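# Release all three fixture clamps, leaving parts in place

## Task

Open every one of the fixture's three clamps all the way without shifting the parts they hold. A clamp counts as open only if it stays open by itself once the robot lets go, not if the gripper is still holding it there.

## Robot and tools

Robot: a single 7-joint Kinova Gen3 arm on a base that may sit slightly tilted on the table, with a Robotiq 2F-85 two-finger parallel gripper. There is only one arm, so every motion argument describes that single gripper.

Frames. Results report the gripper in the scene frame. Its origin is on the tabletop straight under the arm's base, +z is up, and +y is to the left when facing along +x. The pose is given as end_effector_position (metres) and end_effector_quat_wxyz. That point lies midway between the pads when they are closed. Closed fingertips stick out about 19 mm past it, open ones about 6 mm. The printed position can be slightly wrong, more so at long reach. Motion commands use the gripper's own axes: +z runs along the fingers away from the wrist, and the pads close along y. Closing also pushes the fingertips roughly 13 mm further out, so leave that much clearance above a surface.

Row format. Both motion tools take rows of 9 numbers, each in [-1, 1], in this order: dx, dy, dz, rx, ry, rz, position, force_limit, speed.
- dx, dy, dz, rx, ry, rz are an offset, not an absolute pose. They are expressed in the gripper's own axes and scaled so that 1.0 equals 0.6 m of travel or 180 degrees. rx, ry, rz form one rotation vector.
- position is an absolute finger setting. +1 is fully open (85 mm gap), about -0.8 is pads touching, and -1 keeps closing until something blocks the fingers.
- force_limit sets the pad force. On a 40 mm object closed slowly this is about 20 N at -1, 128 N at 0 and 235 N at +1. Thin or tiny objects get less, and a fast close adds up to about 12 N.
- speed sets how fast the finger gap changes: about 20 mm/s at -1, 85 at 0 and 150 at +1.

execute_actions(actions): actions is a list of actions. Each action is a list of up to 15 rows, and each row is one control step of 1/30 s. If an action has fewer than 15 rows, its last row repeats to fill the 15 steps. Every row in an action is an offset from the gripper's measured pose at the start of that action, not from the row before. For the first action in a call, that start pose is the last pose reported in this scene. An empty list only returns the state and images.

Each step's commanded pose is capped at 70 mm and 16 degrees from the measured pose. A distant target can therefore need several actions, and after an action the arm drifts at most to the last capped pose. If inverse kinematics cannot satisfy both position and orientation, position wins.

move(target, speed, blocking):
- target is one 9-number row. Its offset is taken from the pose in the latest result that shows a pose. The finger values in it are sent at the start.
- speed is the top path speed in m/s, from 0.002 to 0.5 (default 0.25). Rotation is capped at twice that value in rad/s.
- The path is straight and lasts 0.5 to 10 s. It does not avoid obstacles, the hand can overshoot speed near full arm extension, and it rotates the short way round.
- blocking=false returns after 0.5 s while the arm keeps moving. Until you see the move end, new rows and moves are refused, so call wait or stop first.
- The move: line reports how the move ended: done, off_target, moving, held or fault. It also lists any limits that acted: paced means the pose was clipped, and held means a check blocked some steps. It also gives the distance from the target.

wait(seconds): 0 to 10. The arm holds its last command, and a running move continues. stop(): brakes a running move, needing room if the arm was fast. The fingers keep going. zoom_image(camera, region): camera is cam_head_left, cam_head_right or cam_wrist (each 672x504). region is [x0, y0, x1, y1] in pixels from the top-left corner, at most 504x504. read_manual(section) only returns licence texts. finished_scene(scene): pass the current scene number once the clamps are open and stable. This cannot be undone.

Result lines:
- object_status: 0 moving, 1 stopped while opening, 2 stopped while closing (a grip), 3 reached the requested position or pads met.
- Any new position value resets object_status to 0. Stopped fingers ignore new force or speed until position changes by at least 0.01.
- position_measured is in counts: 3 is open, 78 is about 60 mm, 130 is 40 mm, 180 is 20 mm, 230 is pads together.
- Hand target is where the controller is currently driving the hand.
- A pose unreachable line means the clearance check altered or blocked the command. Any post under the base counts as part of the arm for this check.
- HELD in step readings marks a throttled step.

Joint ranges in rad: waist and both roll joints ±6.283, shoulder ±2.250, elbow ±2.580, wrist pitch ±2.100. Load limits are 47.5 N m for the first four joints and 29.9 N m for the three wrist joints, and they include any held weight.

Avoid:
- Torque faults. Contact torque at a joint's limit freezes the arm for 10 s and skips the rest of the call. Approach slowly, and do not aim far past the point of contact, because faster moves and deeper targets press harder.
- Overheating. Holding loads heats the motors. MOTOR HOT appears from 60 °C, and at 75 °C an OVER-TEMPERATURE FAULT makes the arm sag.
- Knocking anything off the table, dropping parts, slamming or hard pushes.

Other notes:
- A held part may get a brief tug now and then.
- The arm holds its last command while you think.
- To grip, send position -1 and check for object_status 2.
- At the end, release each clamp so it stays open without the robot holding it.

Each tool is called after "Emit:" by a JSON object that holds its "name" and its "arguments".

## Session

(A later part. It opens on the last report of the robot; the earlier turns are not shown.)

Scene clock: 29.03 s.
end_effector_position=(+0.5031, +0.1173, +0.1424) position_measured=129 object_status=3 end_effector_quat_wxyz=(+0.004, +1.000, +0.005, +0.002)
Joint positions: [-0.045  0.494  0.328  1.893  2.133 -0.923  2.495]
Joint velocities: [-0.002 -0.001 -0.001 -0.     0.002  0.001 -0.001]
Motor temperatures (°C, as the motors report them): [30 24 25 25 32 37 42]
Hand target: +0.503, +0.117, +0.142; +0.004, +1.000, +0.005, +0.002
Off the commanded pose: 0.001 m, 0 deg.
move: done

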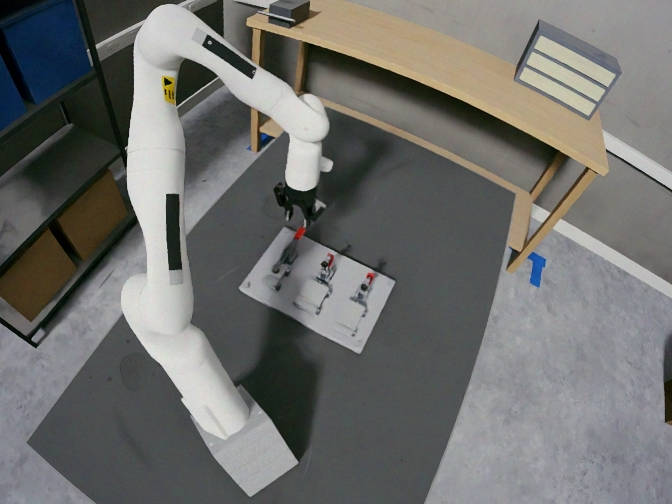

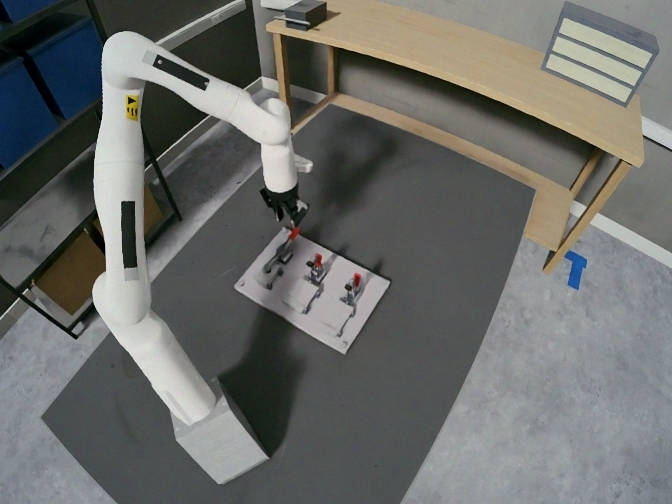

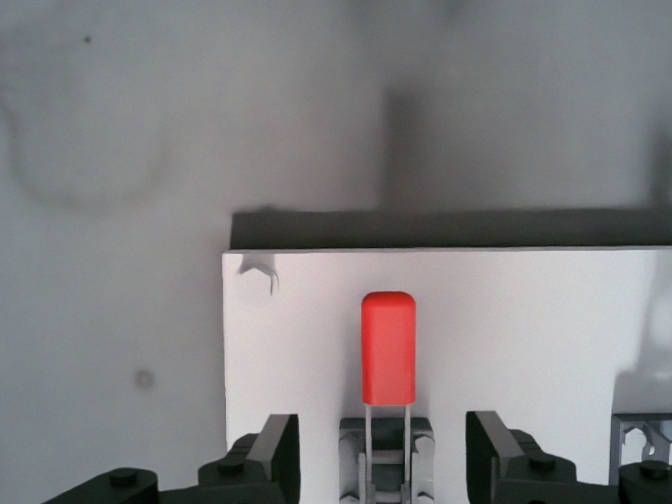

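Emit:
{"name": "move", "arguments": {"target": [0.02,0.003,0.15,0,0,0,0,-0.6,0], "speed": 0.12}}

Scene clock: 30.30 s.
end_effector_position=(+0.5157, +0.1150, +0.0529) position_measured=129 object_status=3 end_effector_quat_wxyz=(+0.004, +1.000, +0.005, +0.002)
Joint positions: [-0.083  0.666  0.237  1.869  1.962 -0.775  2.598]
Joint velocities: [ 0.     0.007 -0.001 -0.     0.001  0.001 -0.002]
Motor temperatures (°C, as the motors report them): [30 24 25 25 32 37 42]
Hand target: +0.516, +0.115, +0.053; +0.004, +1.000, +0.005, +0.002
Off the commanded pose: 0.000 m, 0 deg.
move: done

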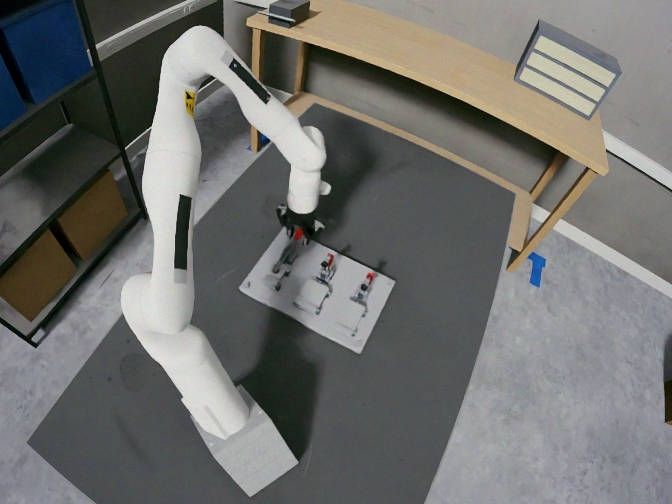

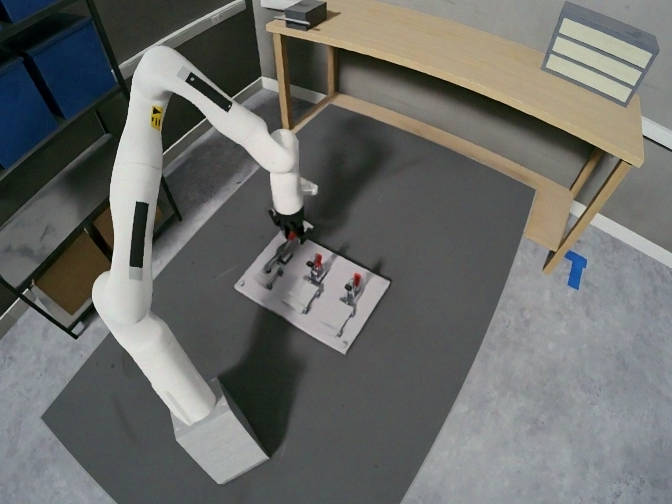

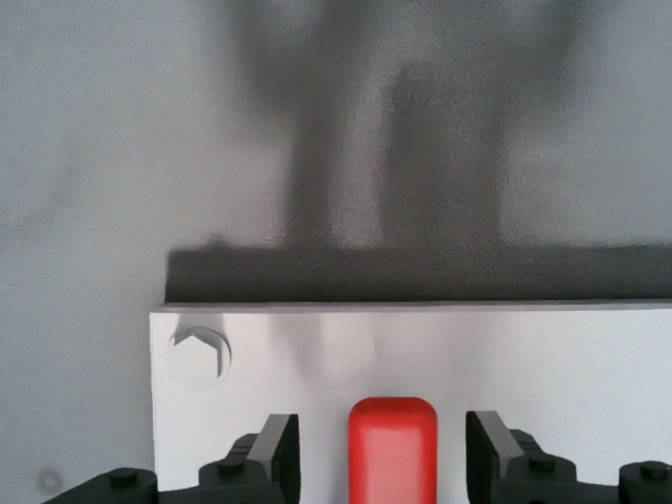

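Emit:
{"name": "execute_actions", "arguments": {"actions": [[[0,0.003,0,0,0,0,-1,-0.6,0]]]}}

Emit:
{"name": "move", "arguments": {"target": [-0.02,0,-0.03,0,0,0,-1,-0.6,0], "speed": 0.05}}

Emit:
{"name": "move", "arguments": {"target": [-0.03,0,-0.02,0,0,0,-1,-0.6,0], "speed": 0.05}}

Emit:
{"name": "move", "arguments": {"target": [-0.03,0,-0.006,0,0,0,-1,-0.6,0], "speed": 0.04}}

Scene clock: 30.93 s.
end_effector_position=(+0.5158, +0.1134, +0.0529) position_measured=188 object_status=0 end_effector_quat_wxyz=(+0.003, +1.000, +0.004, +0.002)
Joint positions: [-0.079  0.668  0.236  1.869  1.961 -0.776  2.601]
Joint velocities: [-0.     0.001  0.     0.    -0.001 -0.     0.   ]
Motor temperatures (°C, as the motors report them): [30 24 25 25 32 37 42]
Hand target: +0.516, +0.113, +0.053; +0.004, +1.000, +0.005, +0.002
Off the commanded pose: 0.000 m, 0 deg.
Step readings (end_effector_position):
0: (+0.5156, +0.1149, +0.0527)
1: (+0.5156, +0.1145, +0.0527)
2: (+0.5157, +0.1137, +0.0528)
4: (+0.5158, +0.1132, +0.0530)
8: (+0.5157, +0.1133, +0.0529)
15: end_effector_position above

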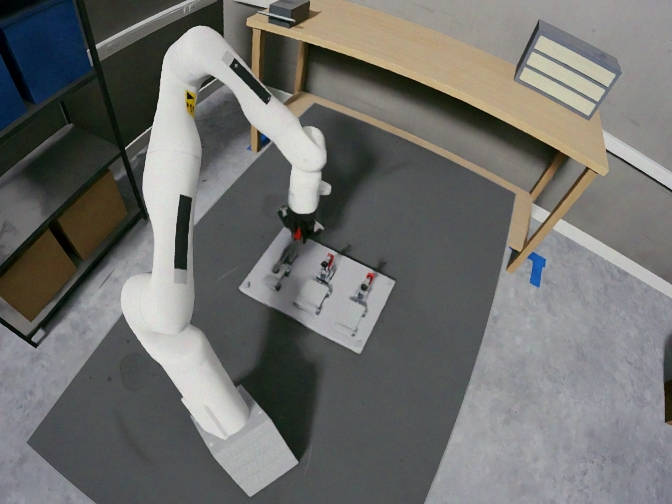

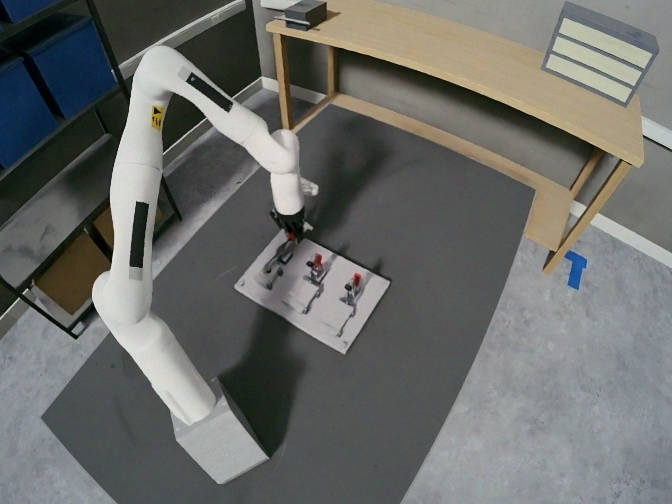

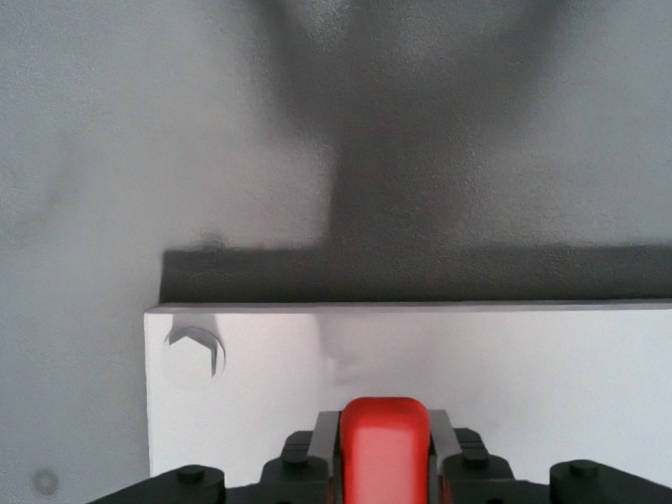

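Scene clock: 31.63 s.
end_effector_position=(+0.5038, +0.1135, +0.0687) position_measured=188 object_status=2 end_effector_quat_wxyz=(+0.004, +1.000, +0.004, +0.002)
Joint positions: [-0.068  0.627  0.245  1.91   1.976 -0.786  2.609]
Joint velocities: [ 0.001 -0.    -0.001  0.001  0.     0.001  0.001]
Motor temperatures (°C, as the motors report them): [30 24 25 25 32 37 42]
Hand target: +0.504, +0.113, +0.071; +0.003, +1.000, +0.004, +0.002
Off the commanded pose: 0.002 m, 0 deg.
move: done

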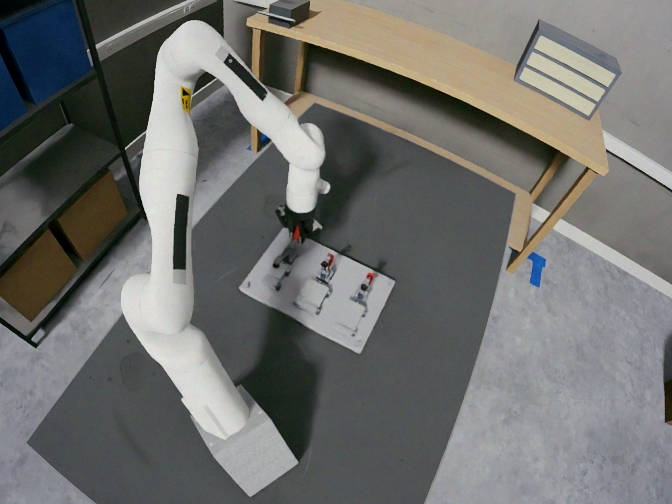

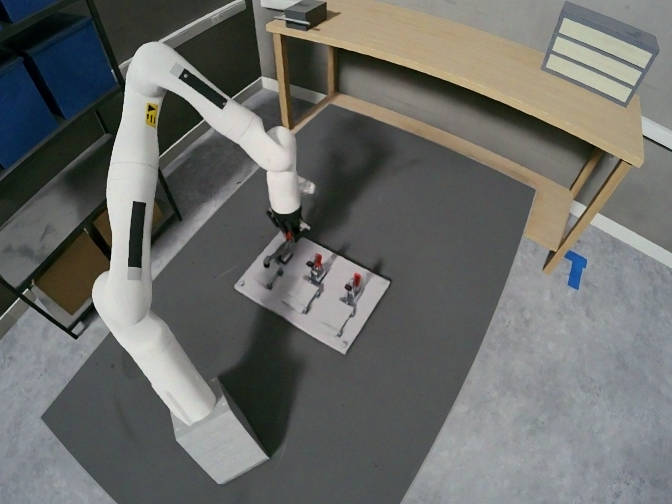

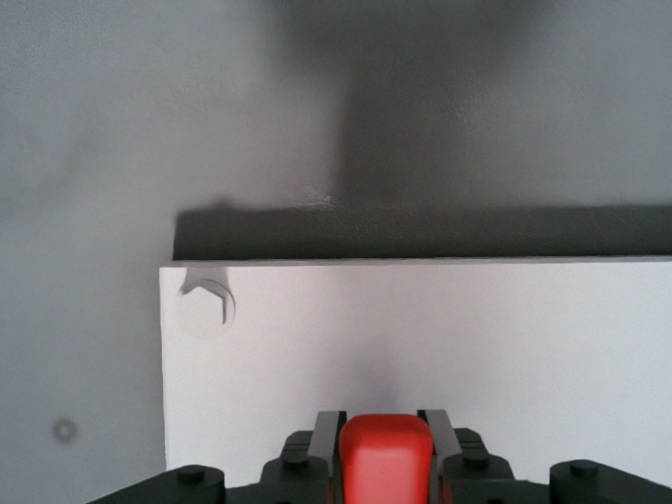

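Scene clock: 32.33 s.
end_effector_position=(+0.4885, +0.1135, +0.0779) position_measured=188 object_status=2 end_effector_quat_wxyz=(+0.004, +1.000, +0.004, +0.003)
Joint positions: [-0.059  0.594  0.242  1.965  1.966 -0.775  2.642]
Joint velocities: [ 0.001 -0.002 -0.002  0.001  0.     0.002  0.   ]
Motor temperatures (°C, as the motors report them): [30 24 25 25 32 37 42]
Hand target: +0.486, +0.113, +0.081; +0.004, +1.000, +0.004, +0.002
Off the commanded pose: 0.004 m, 0 deg.
move: off_target

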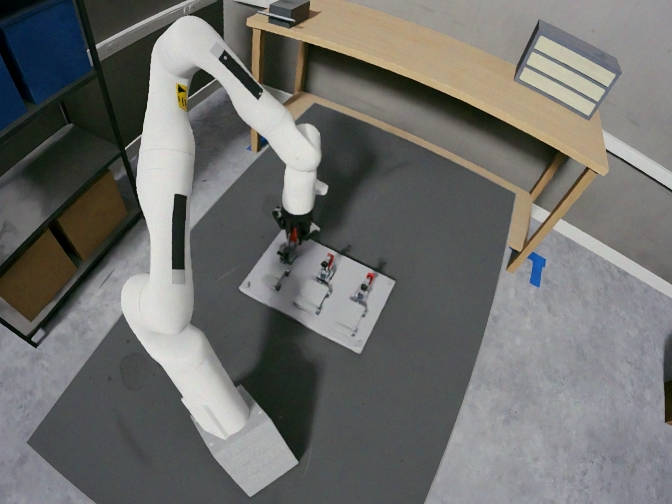

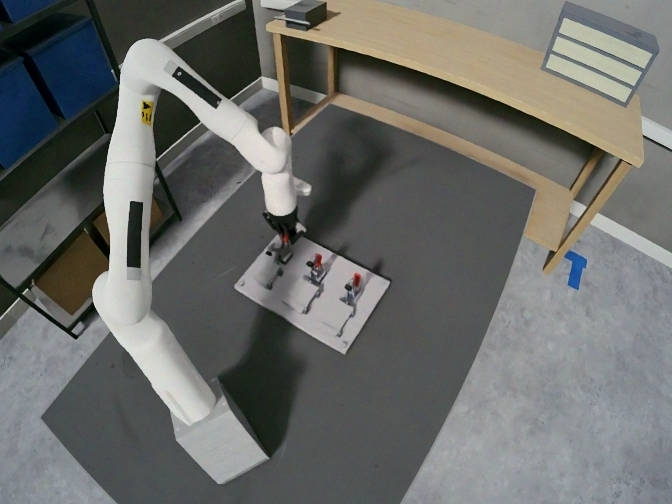

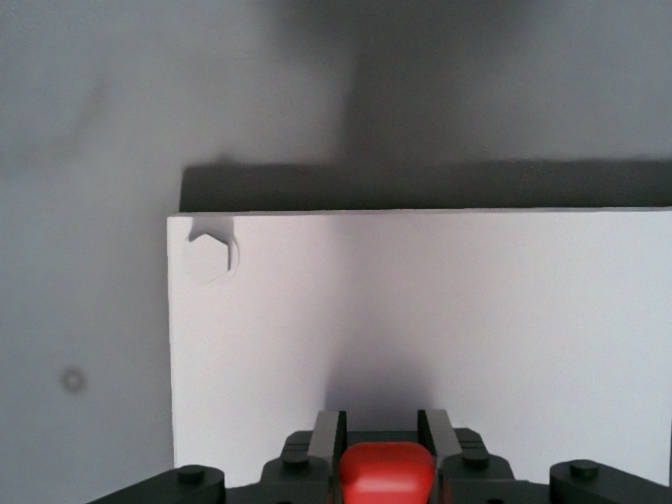

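Scene clock: 33.07 s.
end_effector_position=(+0.4735, +0.1136, +0.0806) position_measured=188 object_status=2 end_effector_quat_wxyz=(+0.005, +1.000, +0.004, +0.005)
Joint positions: [-0.05   0.572  0.232  2.02   1.936 -0.752  2.691]
Joint velocities: [ 0.001 -0.001 -0.     0.    -0.     0.     0.   ]
Motor temperatures (°C, as the motors report them): [30 24 25 25 32 37 42]
Hand target: +0.470, +0.113, +0.081; +0.004, +1.000, +0.004, +0.003
Off the commanded pose: 0.003 m, 0 deg.
move: done

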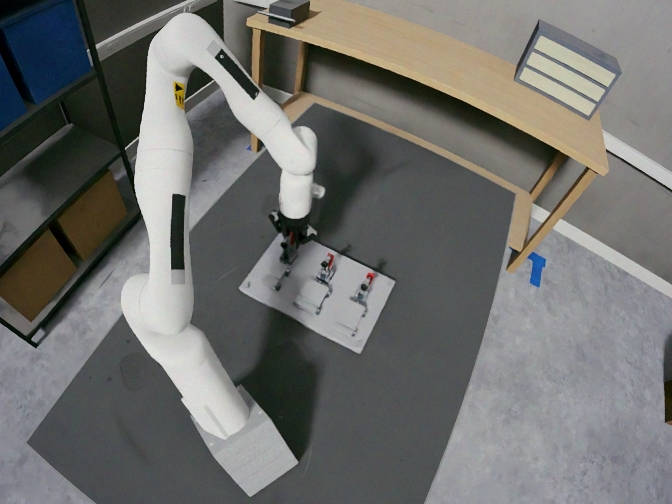

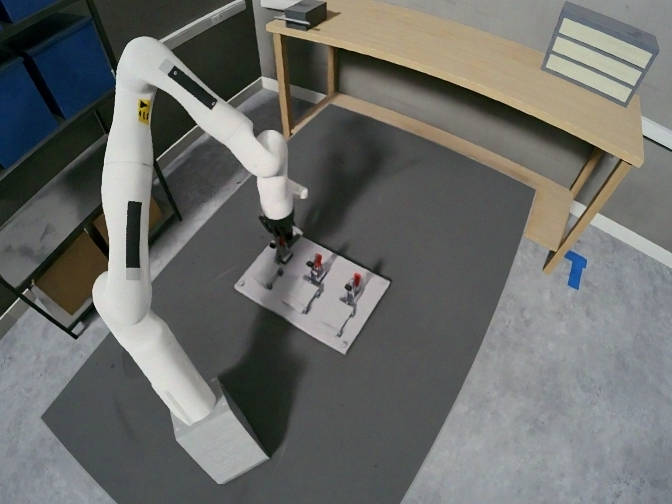

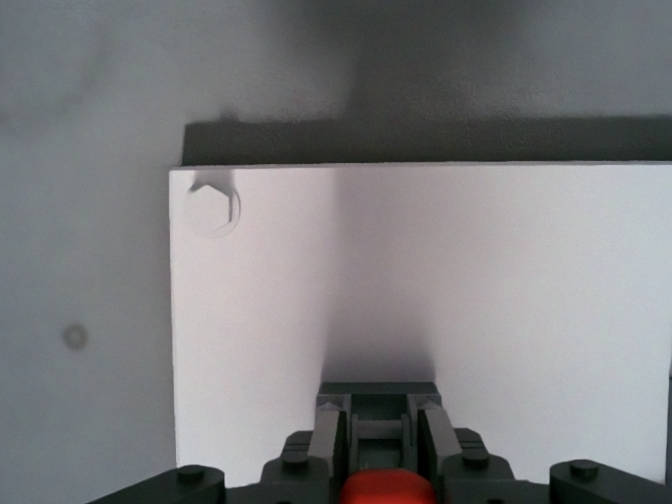

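Release, step off to +x, close, and push to confirm the stop.

Emit:
{"name": "execute_actions", "arguments": {"actions": [[[0,0,0,0,0,0,0,-0.6,0.5]]]}}

Emit:
{"name": "move", "arguments": {"target": [0.05,0,-0.01,0,0,0,0,-0.6,0.5], "speed": 0.1}}

Emit:
{"name": "execute_actions", "arguments": {"actions": [[[0,0,0,0,0,0,-0.8,-0.6,0.5]]]}}

Emit:
{"name": "move", "arguments": {"target": [-0.045,0,0,0,0,0,-0.8,-0.6,0.5], "speed": 0.03}}

Scene clock: 33.70 s.
end_effector_position=(+0.4735, +0.1136, +0.0806) position_measured=129 object_status=0 end_effector_quat_wxyz=(+0.005, +1.000, +0.004, +0.005)
Joint positions: [-0.051  0.573  0.233  2.02   1.936 -0.753  2.691]
Joint velocities: [0.    0.    0.    0.    0.    0.    0.001]
Motor temperatures (°C, as the motors report them): [30 24 25 25 32 37 42]
Hand target: +0.474, +0.114, +0.081; +0.005, +1.000, +0.004, +0.005
Off the commanded pose: 0.000 m, 0 deg.
Step readings (end_effector_position):
0: (+0.4735, +0.1136, +0.0806)
1: (+0.4738, +0.1136, +0.0804)
2: (+0.4744, +0.1136, +0.0802)
4: (+0.4740, +0.1136, +0.0803)
8: (+0.4735, +0.1135, +0.0805)
15: end_effector_position above

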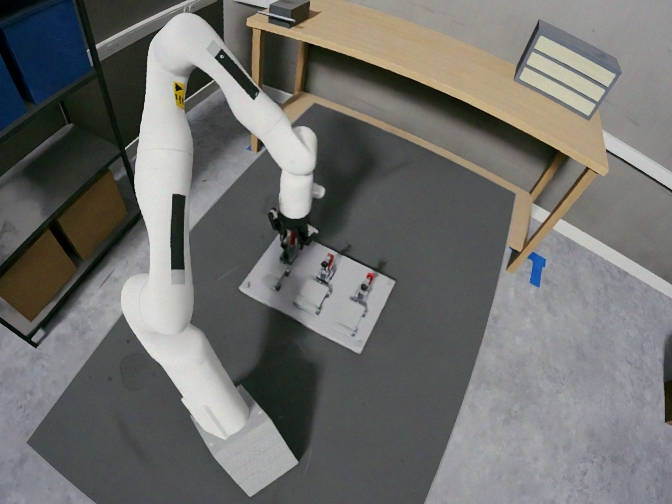

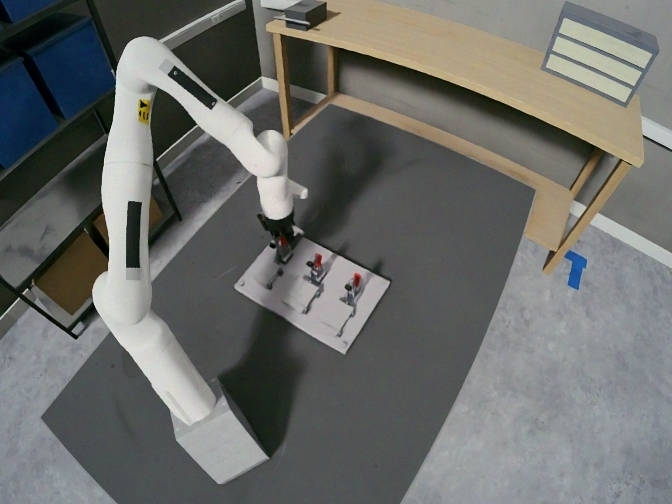

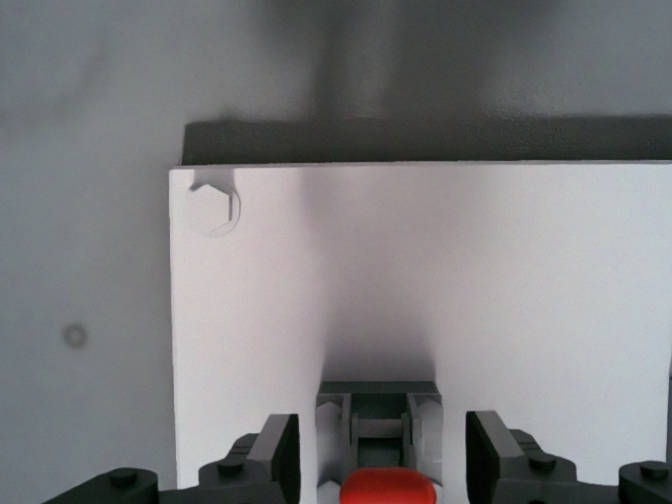

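Scene clock: 34.43 s.
end_effector_position=(+0.5035, +0.1140, +0.0870) position_measured=129 object_status=3 end_effector_quat_wxyz=(+0.004, +1.000, +0.004, +0.005)
Joint positions: [-0.062  0.59   0.263  1.918  2.006 -0.808  2.591]
Joint velocities: [-0.001  0.002 -0.002 -0.001  0.001  0.001 -0.001]
Motor temperatures (°C, as the motors report them): [30 24 25 25 32 37 42]
Hand target: +0.503, +0.114, +0.087; +0.004, +1.000, +0.004, +0.005
Off the commanded pose: 0.000 m, 0 deg.
move: done

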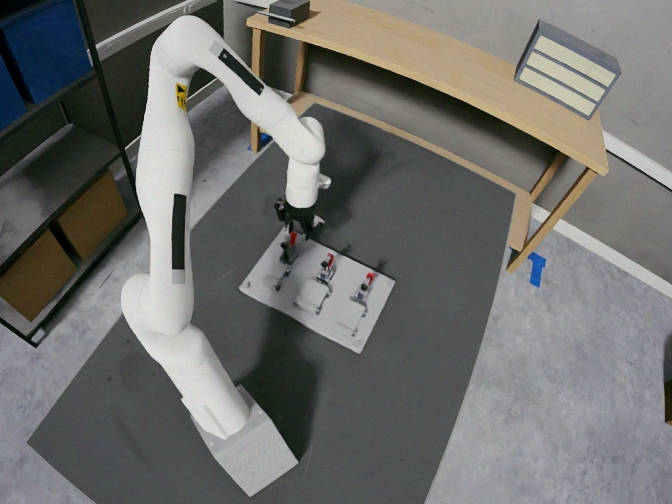

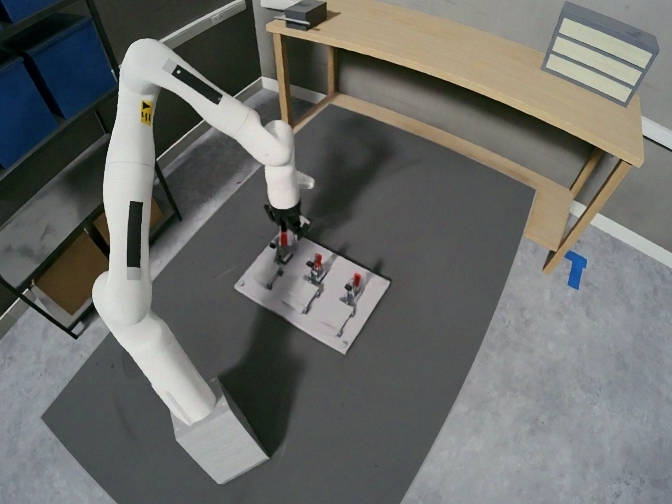

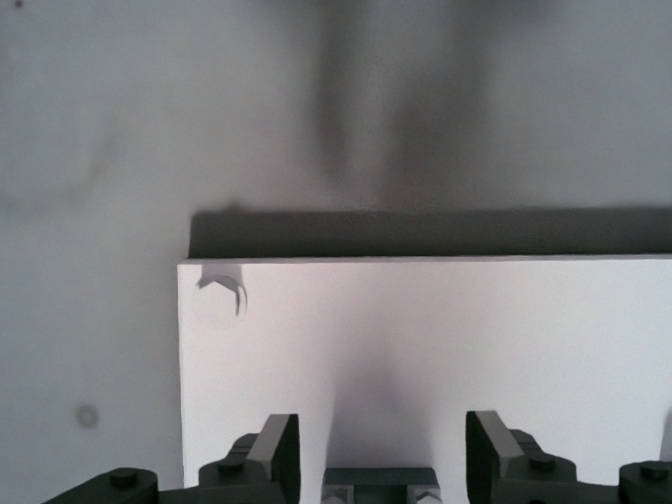

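Scene clock: 34.93 s.
end_effector_position=(+0.5035, +0.1140, +0.0870) position_measured=228 object_status=0 end_effector_quat_wxyz=(+0.004, +1.000, +0.004, +0.005)
Joint positions: [-0.062  0.59   0.263  1.918  2.006 -0.808  2.591]
Joint velocities: [ 0.    -0.     0.     0.     0.     0.     0.001]
Motor temperatures (°C, as the motors report them): [30 24 25 25 32 37 42]
Hand target: +0.504, +0.114, +0.087; +0.004, +1.000, +0.004, +0.005
Off the commanded pose: 0.000 m, 0 deg.
Step readings (end_effector_position):
0: (+0.5035, +0.1140, +0.0870)
1: (+0.5035, +0.1140, +0.0870)
2: (+0.5036, +0.1140, +0.0871)
4: (+0.5036, +0.1140, +0.0870)
8: (+0.5035, +0.1140, +0.0870)
15: end_effector_position above

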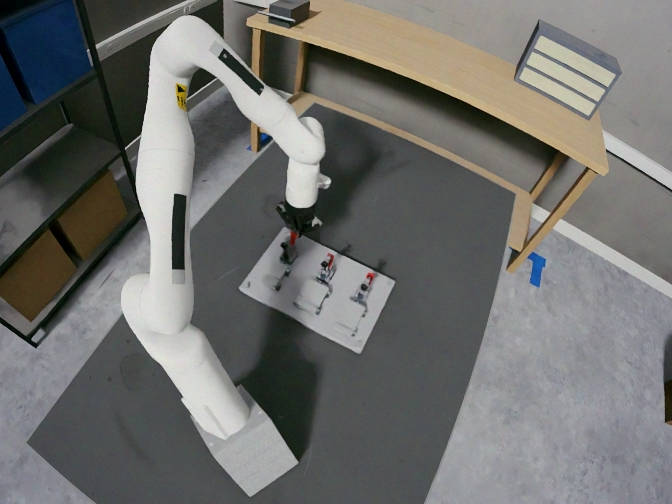

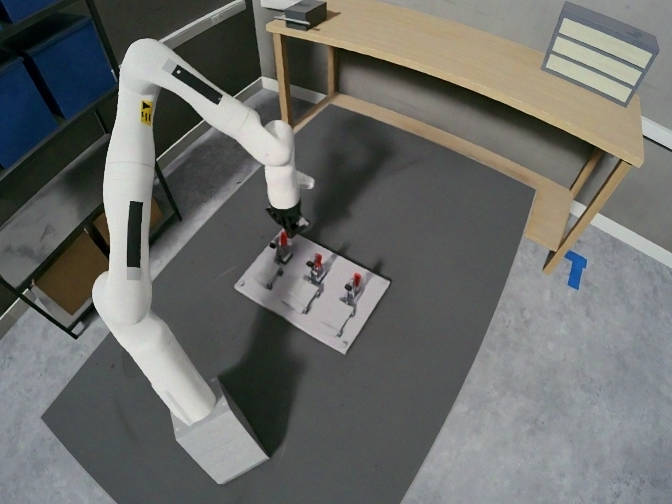

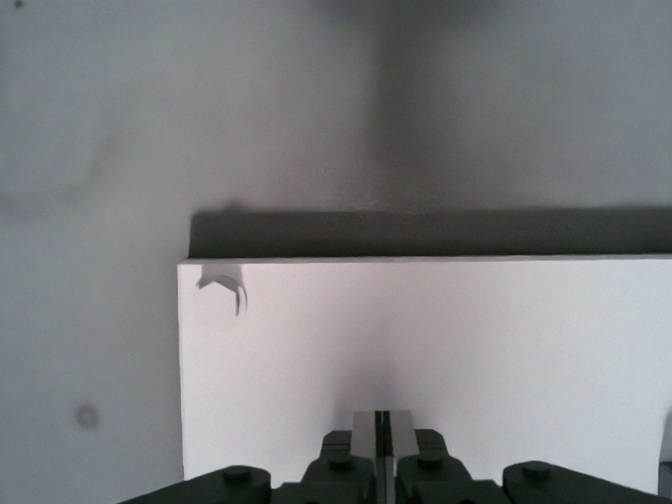

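Scene clock: 36.07 s.
end_effector_position=(+0.4872, +0.1141, +0.0897) position_measured=229 object_status=3 end_effector_quat_wxyz=(+0.006, +1.000, +0.006, +0.016)
Joint positions: [-0.05   0.56   0.245  1.996  1.95  -0.764  2.67 ]
Joint velocities: [-0.001 -0.002  0.003  0.001 -0.    -0.002  0.001]
Motor temperatures (°C, as the motors report them): [30 24 25 25 32 37 42]
Hand target: +0.477, +0.114, +0.087; +0.004, +1.000, +0.004, +0.005
Off the commanded pose: 0.011 m, 1 deg.
move: off_target

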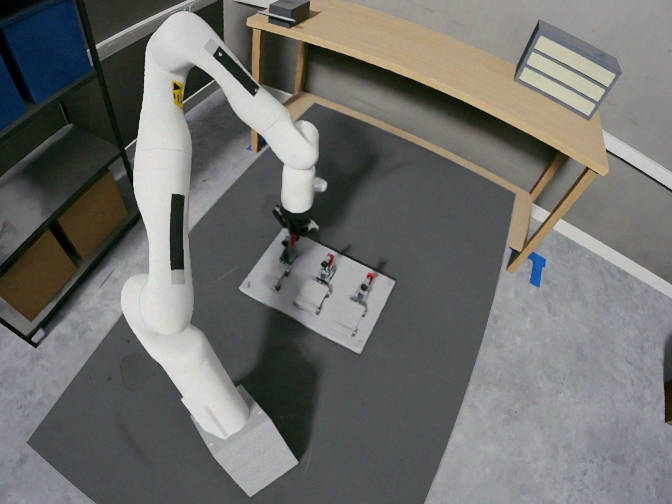

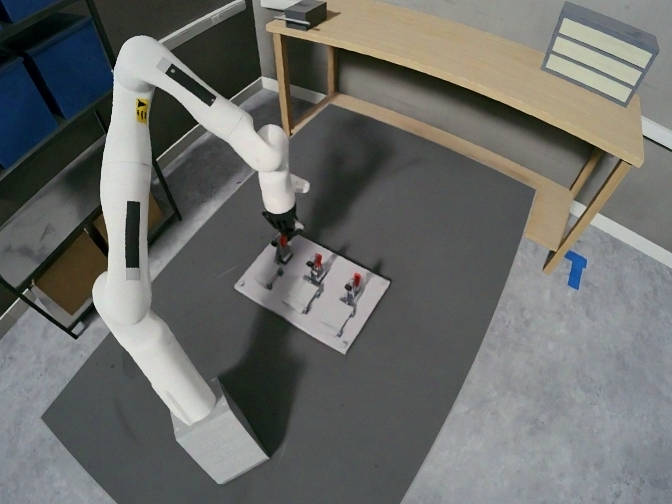

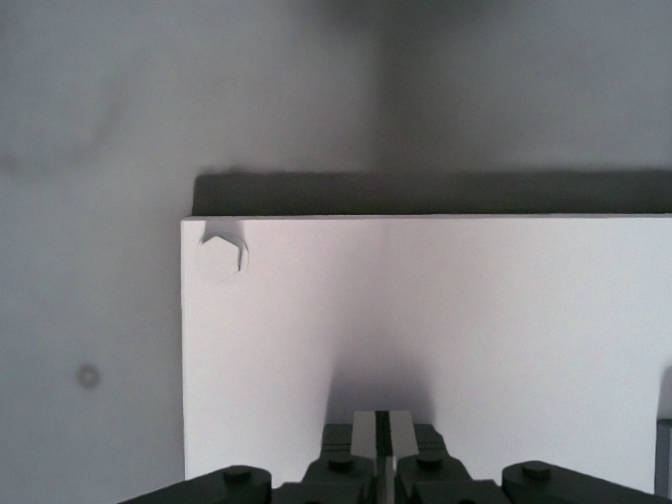

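Stop confirmed. Now verify the right clamp the same way.

Emit:
{"name": "move", "arguments": {"target": [0.035,0,0,0,-0.01,0,-0.8,-0.6,0.5], "speed": 0.1}}

Emit:
{"name": "move", "arguments": {"target": [0,0.367,0.0,0,0,0,-0.8,-0.6,0.5], "speed": 0.3}}

Emit:
{"name": "move", "arguments": {"target": [-0.05,0,0.003,0,0,0,-0.8,-0.6,0.5], "speed": 0.03}}

Emit:
{"name": "move", "arguments": {"target": [0.05,0,-0.08,0,0,0,-0.8,-0.6,0.5], "speed": 0.15}}

Emit:
{"name": "zoom_image", "arguments": {"camera": "cam_head_right", "region": [220, 210, 420, 360]}}

Scene clock: 36.97 s.
end_effector_position=(+0.5084, +0.1145, +0.0906) position_measured=229 object_status=3 end_effector_quat_wxyz=(+0.006, +1.000, +0.006, +0.000)
Joint positions: [-0.068  0.591  0.277  1.891  2.037 -0.831  2.557]
Joint velocities: [-0.001  0.004 -0.002 -0.001  0.001  0.     0.001]
Motor temperatures (°C, as the motors report them): [30 24 25 25 32 37 42]
Hand target: +0.508, +0.114, +0.090; +0.006, +1.000, +0.006, +0.000
Off the commanded pose: 0.000 m, 0 deg.
move: done

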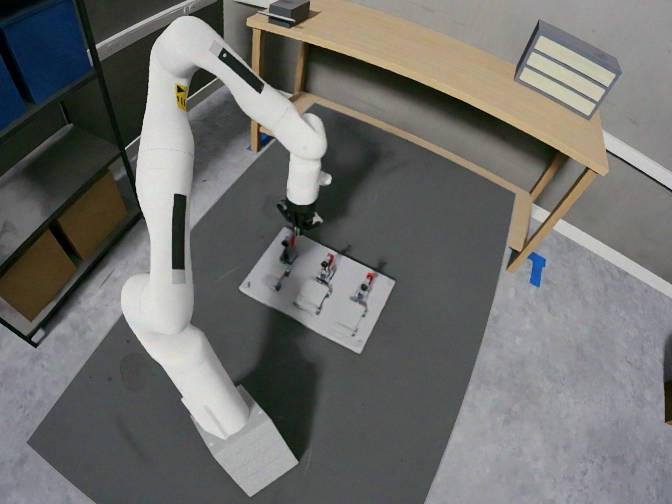

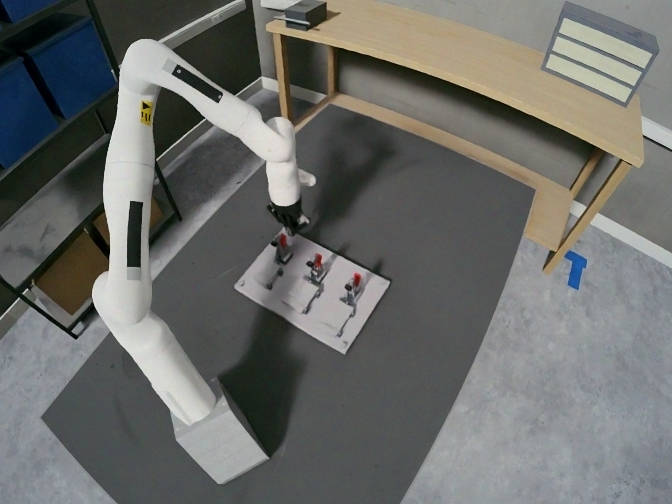

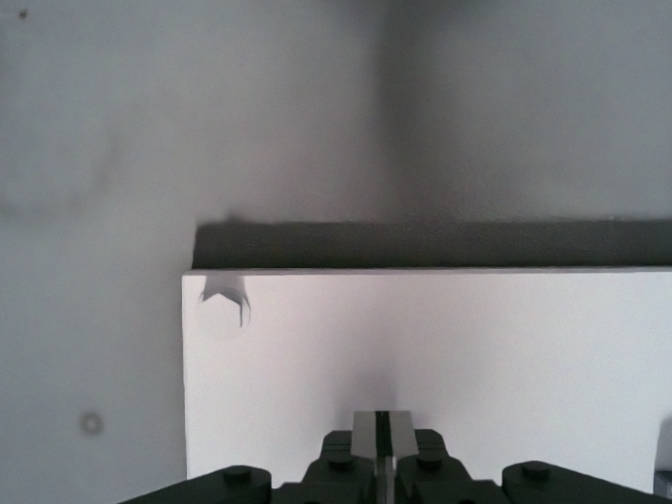

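Scene clock: 38.27 s.
end_effector_position=(+0.5124, -0.1053, +0.0937) position_measured=229 object_status=3 end_effector_quat_wxyz=(+0.006, +1.000, +0.006, +0.001)
Joint positions: [ 0.316  0.936  0.302  1.641  2.05  -0.997  2.886]
Joint velocities: [ 0.001  0.003  0.    -0.    -0.001 -0.     0.   ]
Motor temperatures (°C, as the motors report them): [30 24 25 25 32 37 42]
Hand target: +0.512, -0.105, +0.094; +0.006, +1.000, +0.006, +0.001
Off the commanded pose: 0.002 m, 0 deg.
move: done

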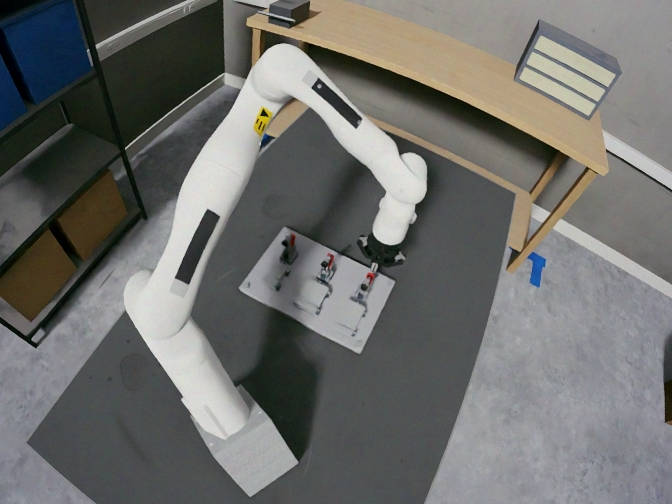

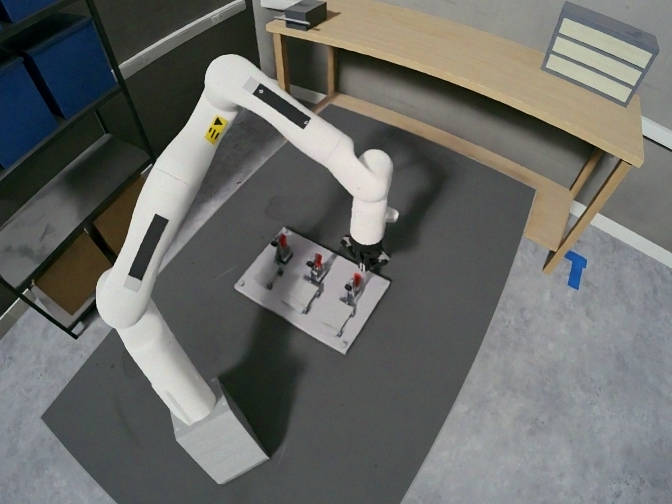

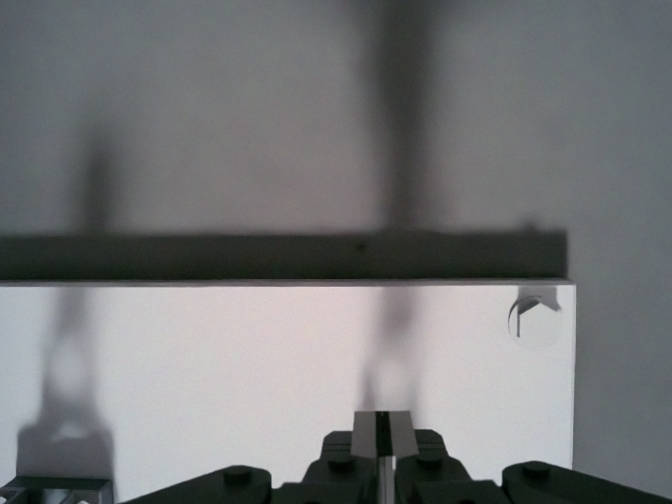

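Scene clock: 39.50 s.
end_effector_position=(+0.4872, -0.1054, +0.0929) position_measured=229 object_status=3 end_effector_quat_wxyz=(+0.007, +1.000, +0.008, +0.005)
Joint positions: [ 0.339  0.918  0.286  1.733  2.017 -0.954  2.979]
Joint velocities: [-0.002 -0.002  0.004  0.002 -0.002 -0.003  0.001]
Motor temperatures (°C, as the motors report them): [30 24 25 25 32 37 42]
Hand target: +0.482, -0.106, +0.092; +0.006, +1.000, +0.006, +0.001
Off the commanded pose: 0.005 m, 1 deg.
move: off_target

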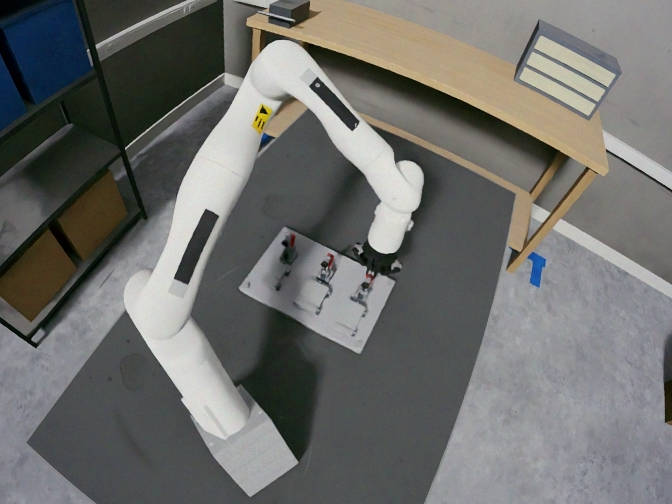

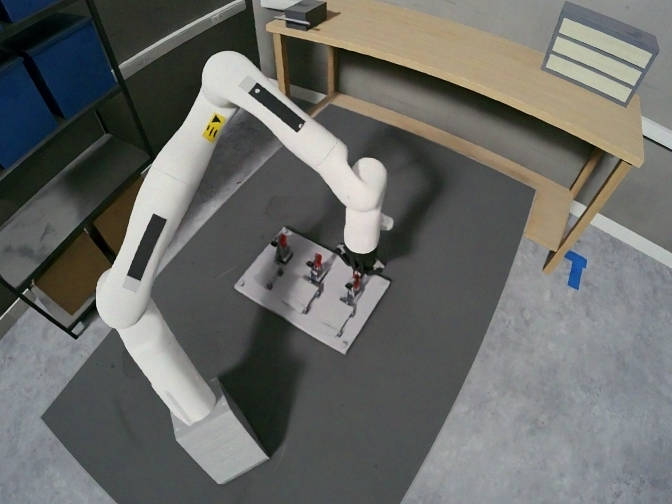

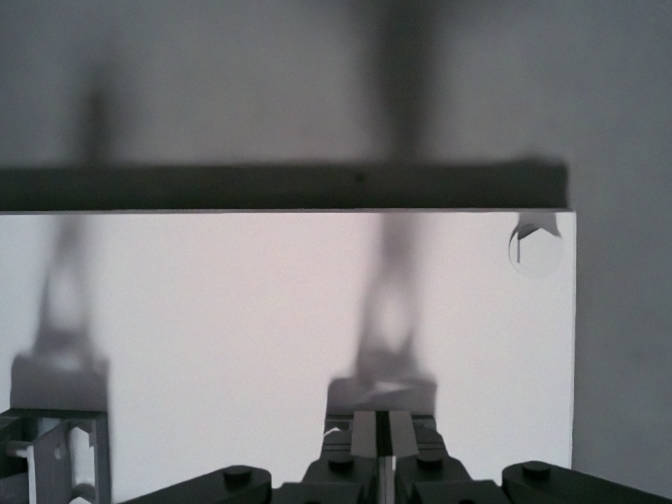

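Scene clock: 40.27 s.
end_effector_position=(+0.5167, -0.1041, +0.1411) position_measured=229 object_status=3 end_effector_quat_wxyz=(+0.007, +1.000, +0.008, +0.005)
Joint positions: [ 0.344  0.869  0.341  1.621  2.11  -1.077  2.847]
Joint velocities: [-0.001 -0.001 -0.    -0.001  0.001 -0.001  0.001]
Motor temperatures (°C, as the motors report them): [30 24 25 25 32 37 42]
Hand target: +0.517, -0.104, +0.141; +0.007, +1.000, +0.008, +0.005
Off the commanded pose: 0.000 m, 0 deg.
move: done

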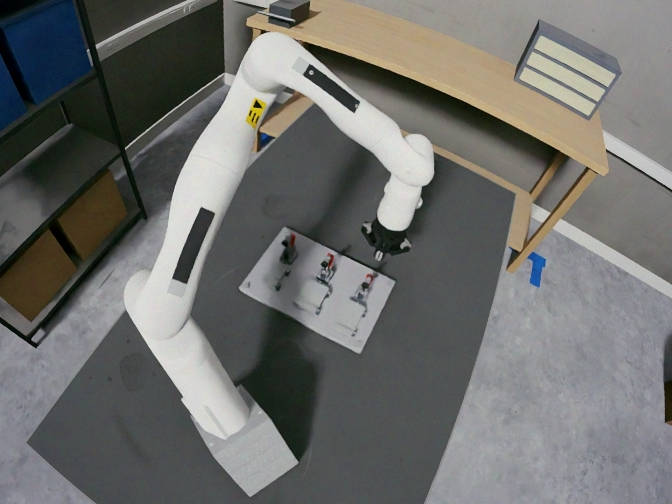

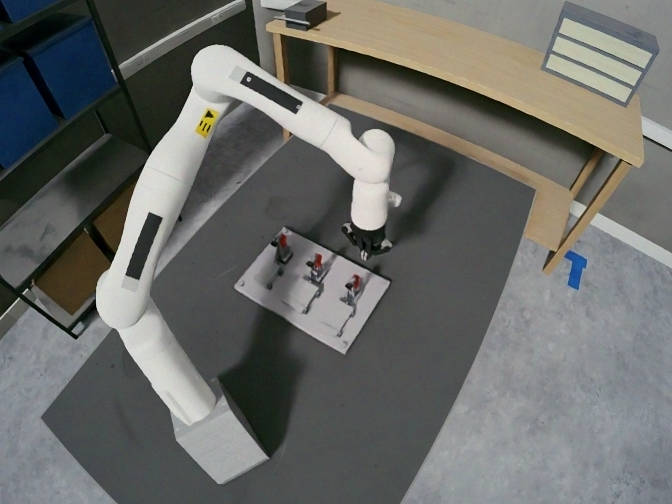

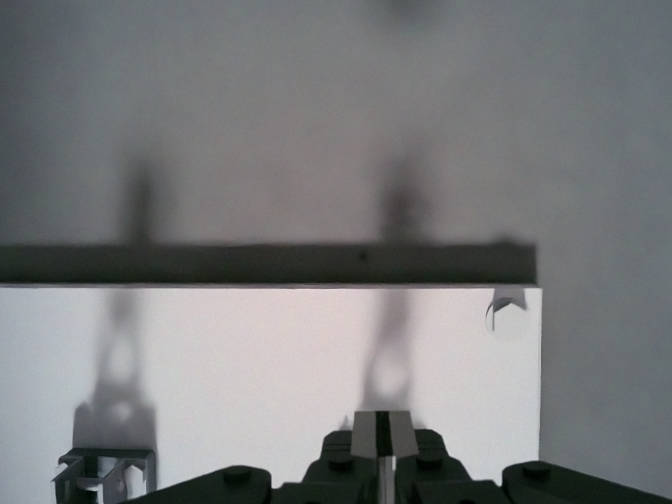

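Region (220, 210, 420, 360) of cam_head_right's 672x504 image, scaled by 2.520, with more detail than that image has; it fills the top 378 rows of this view, and the rest is white.

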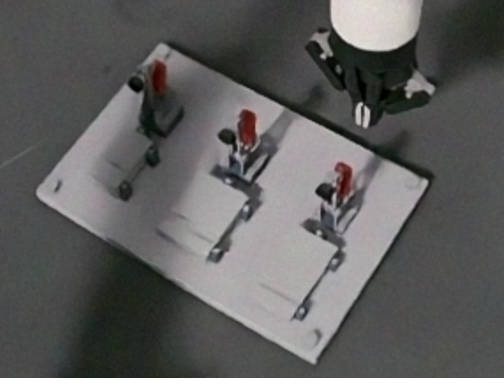

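All stop at the same x.

Emit:
{"name": "finished_scene", "arguments": {"scene": 1}}

The scene is finished: the task was done.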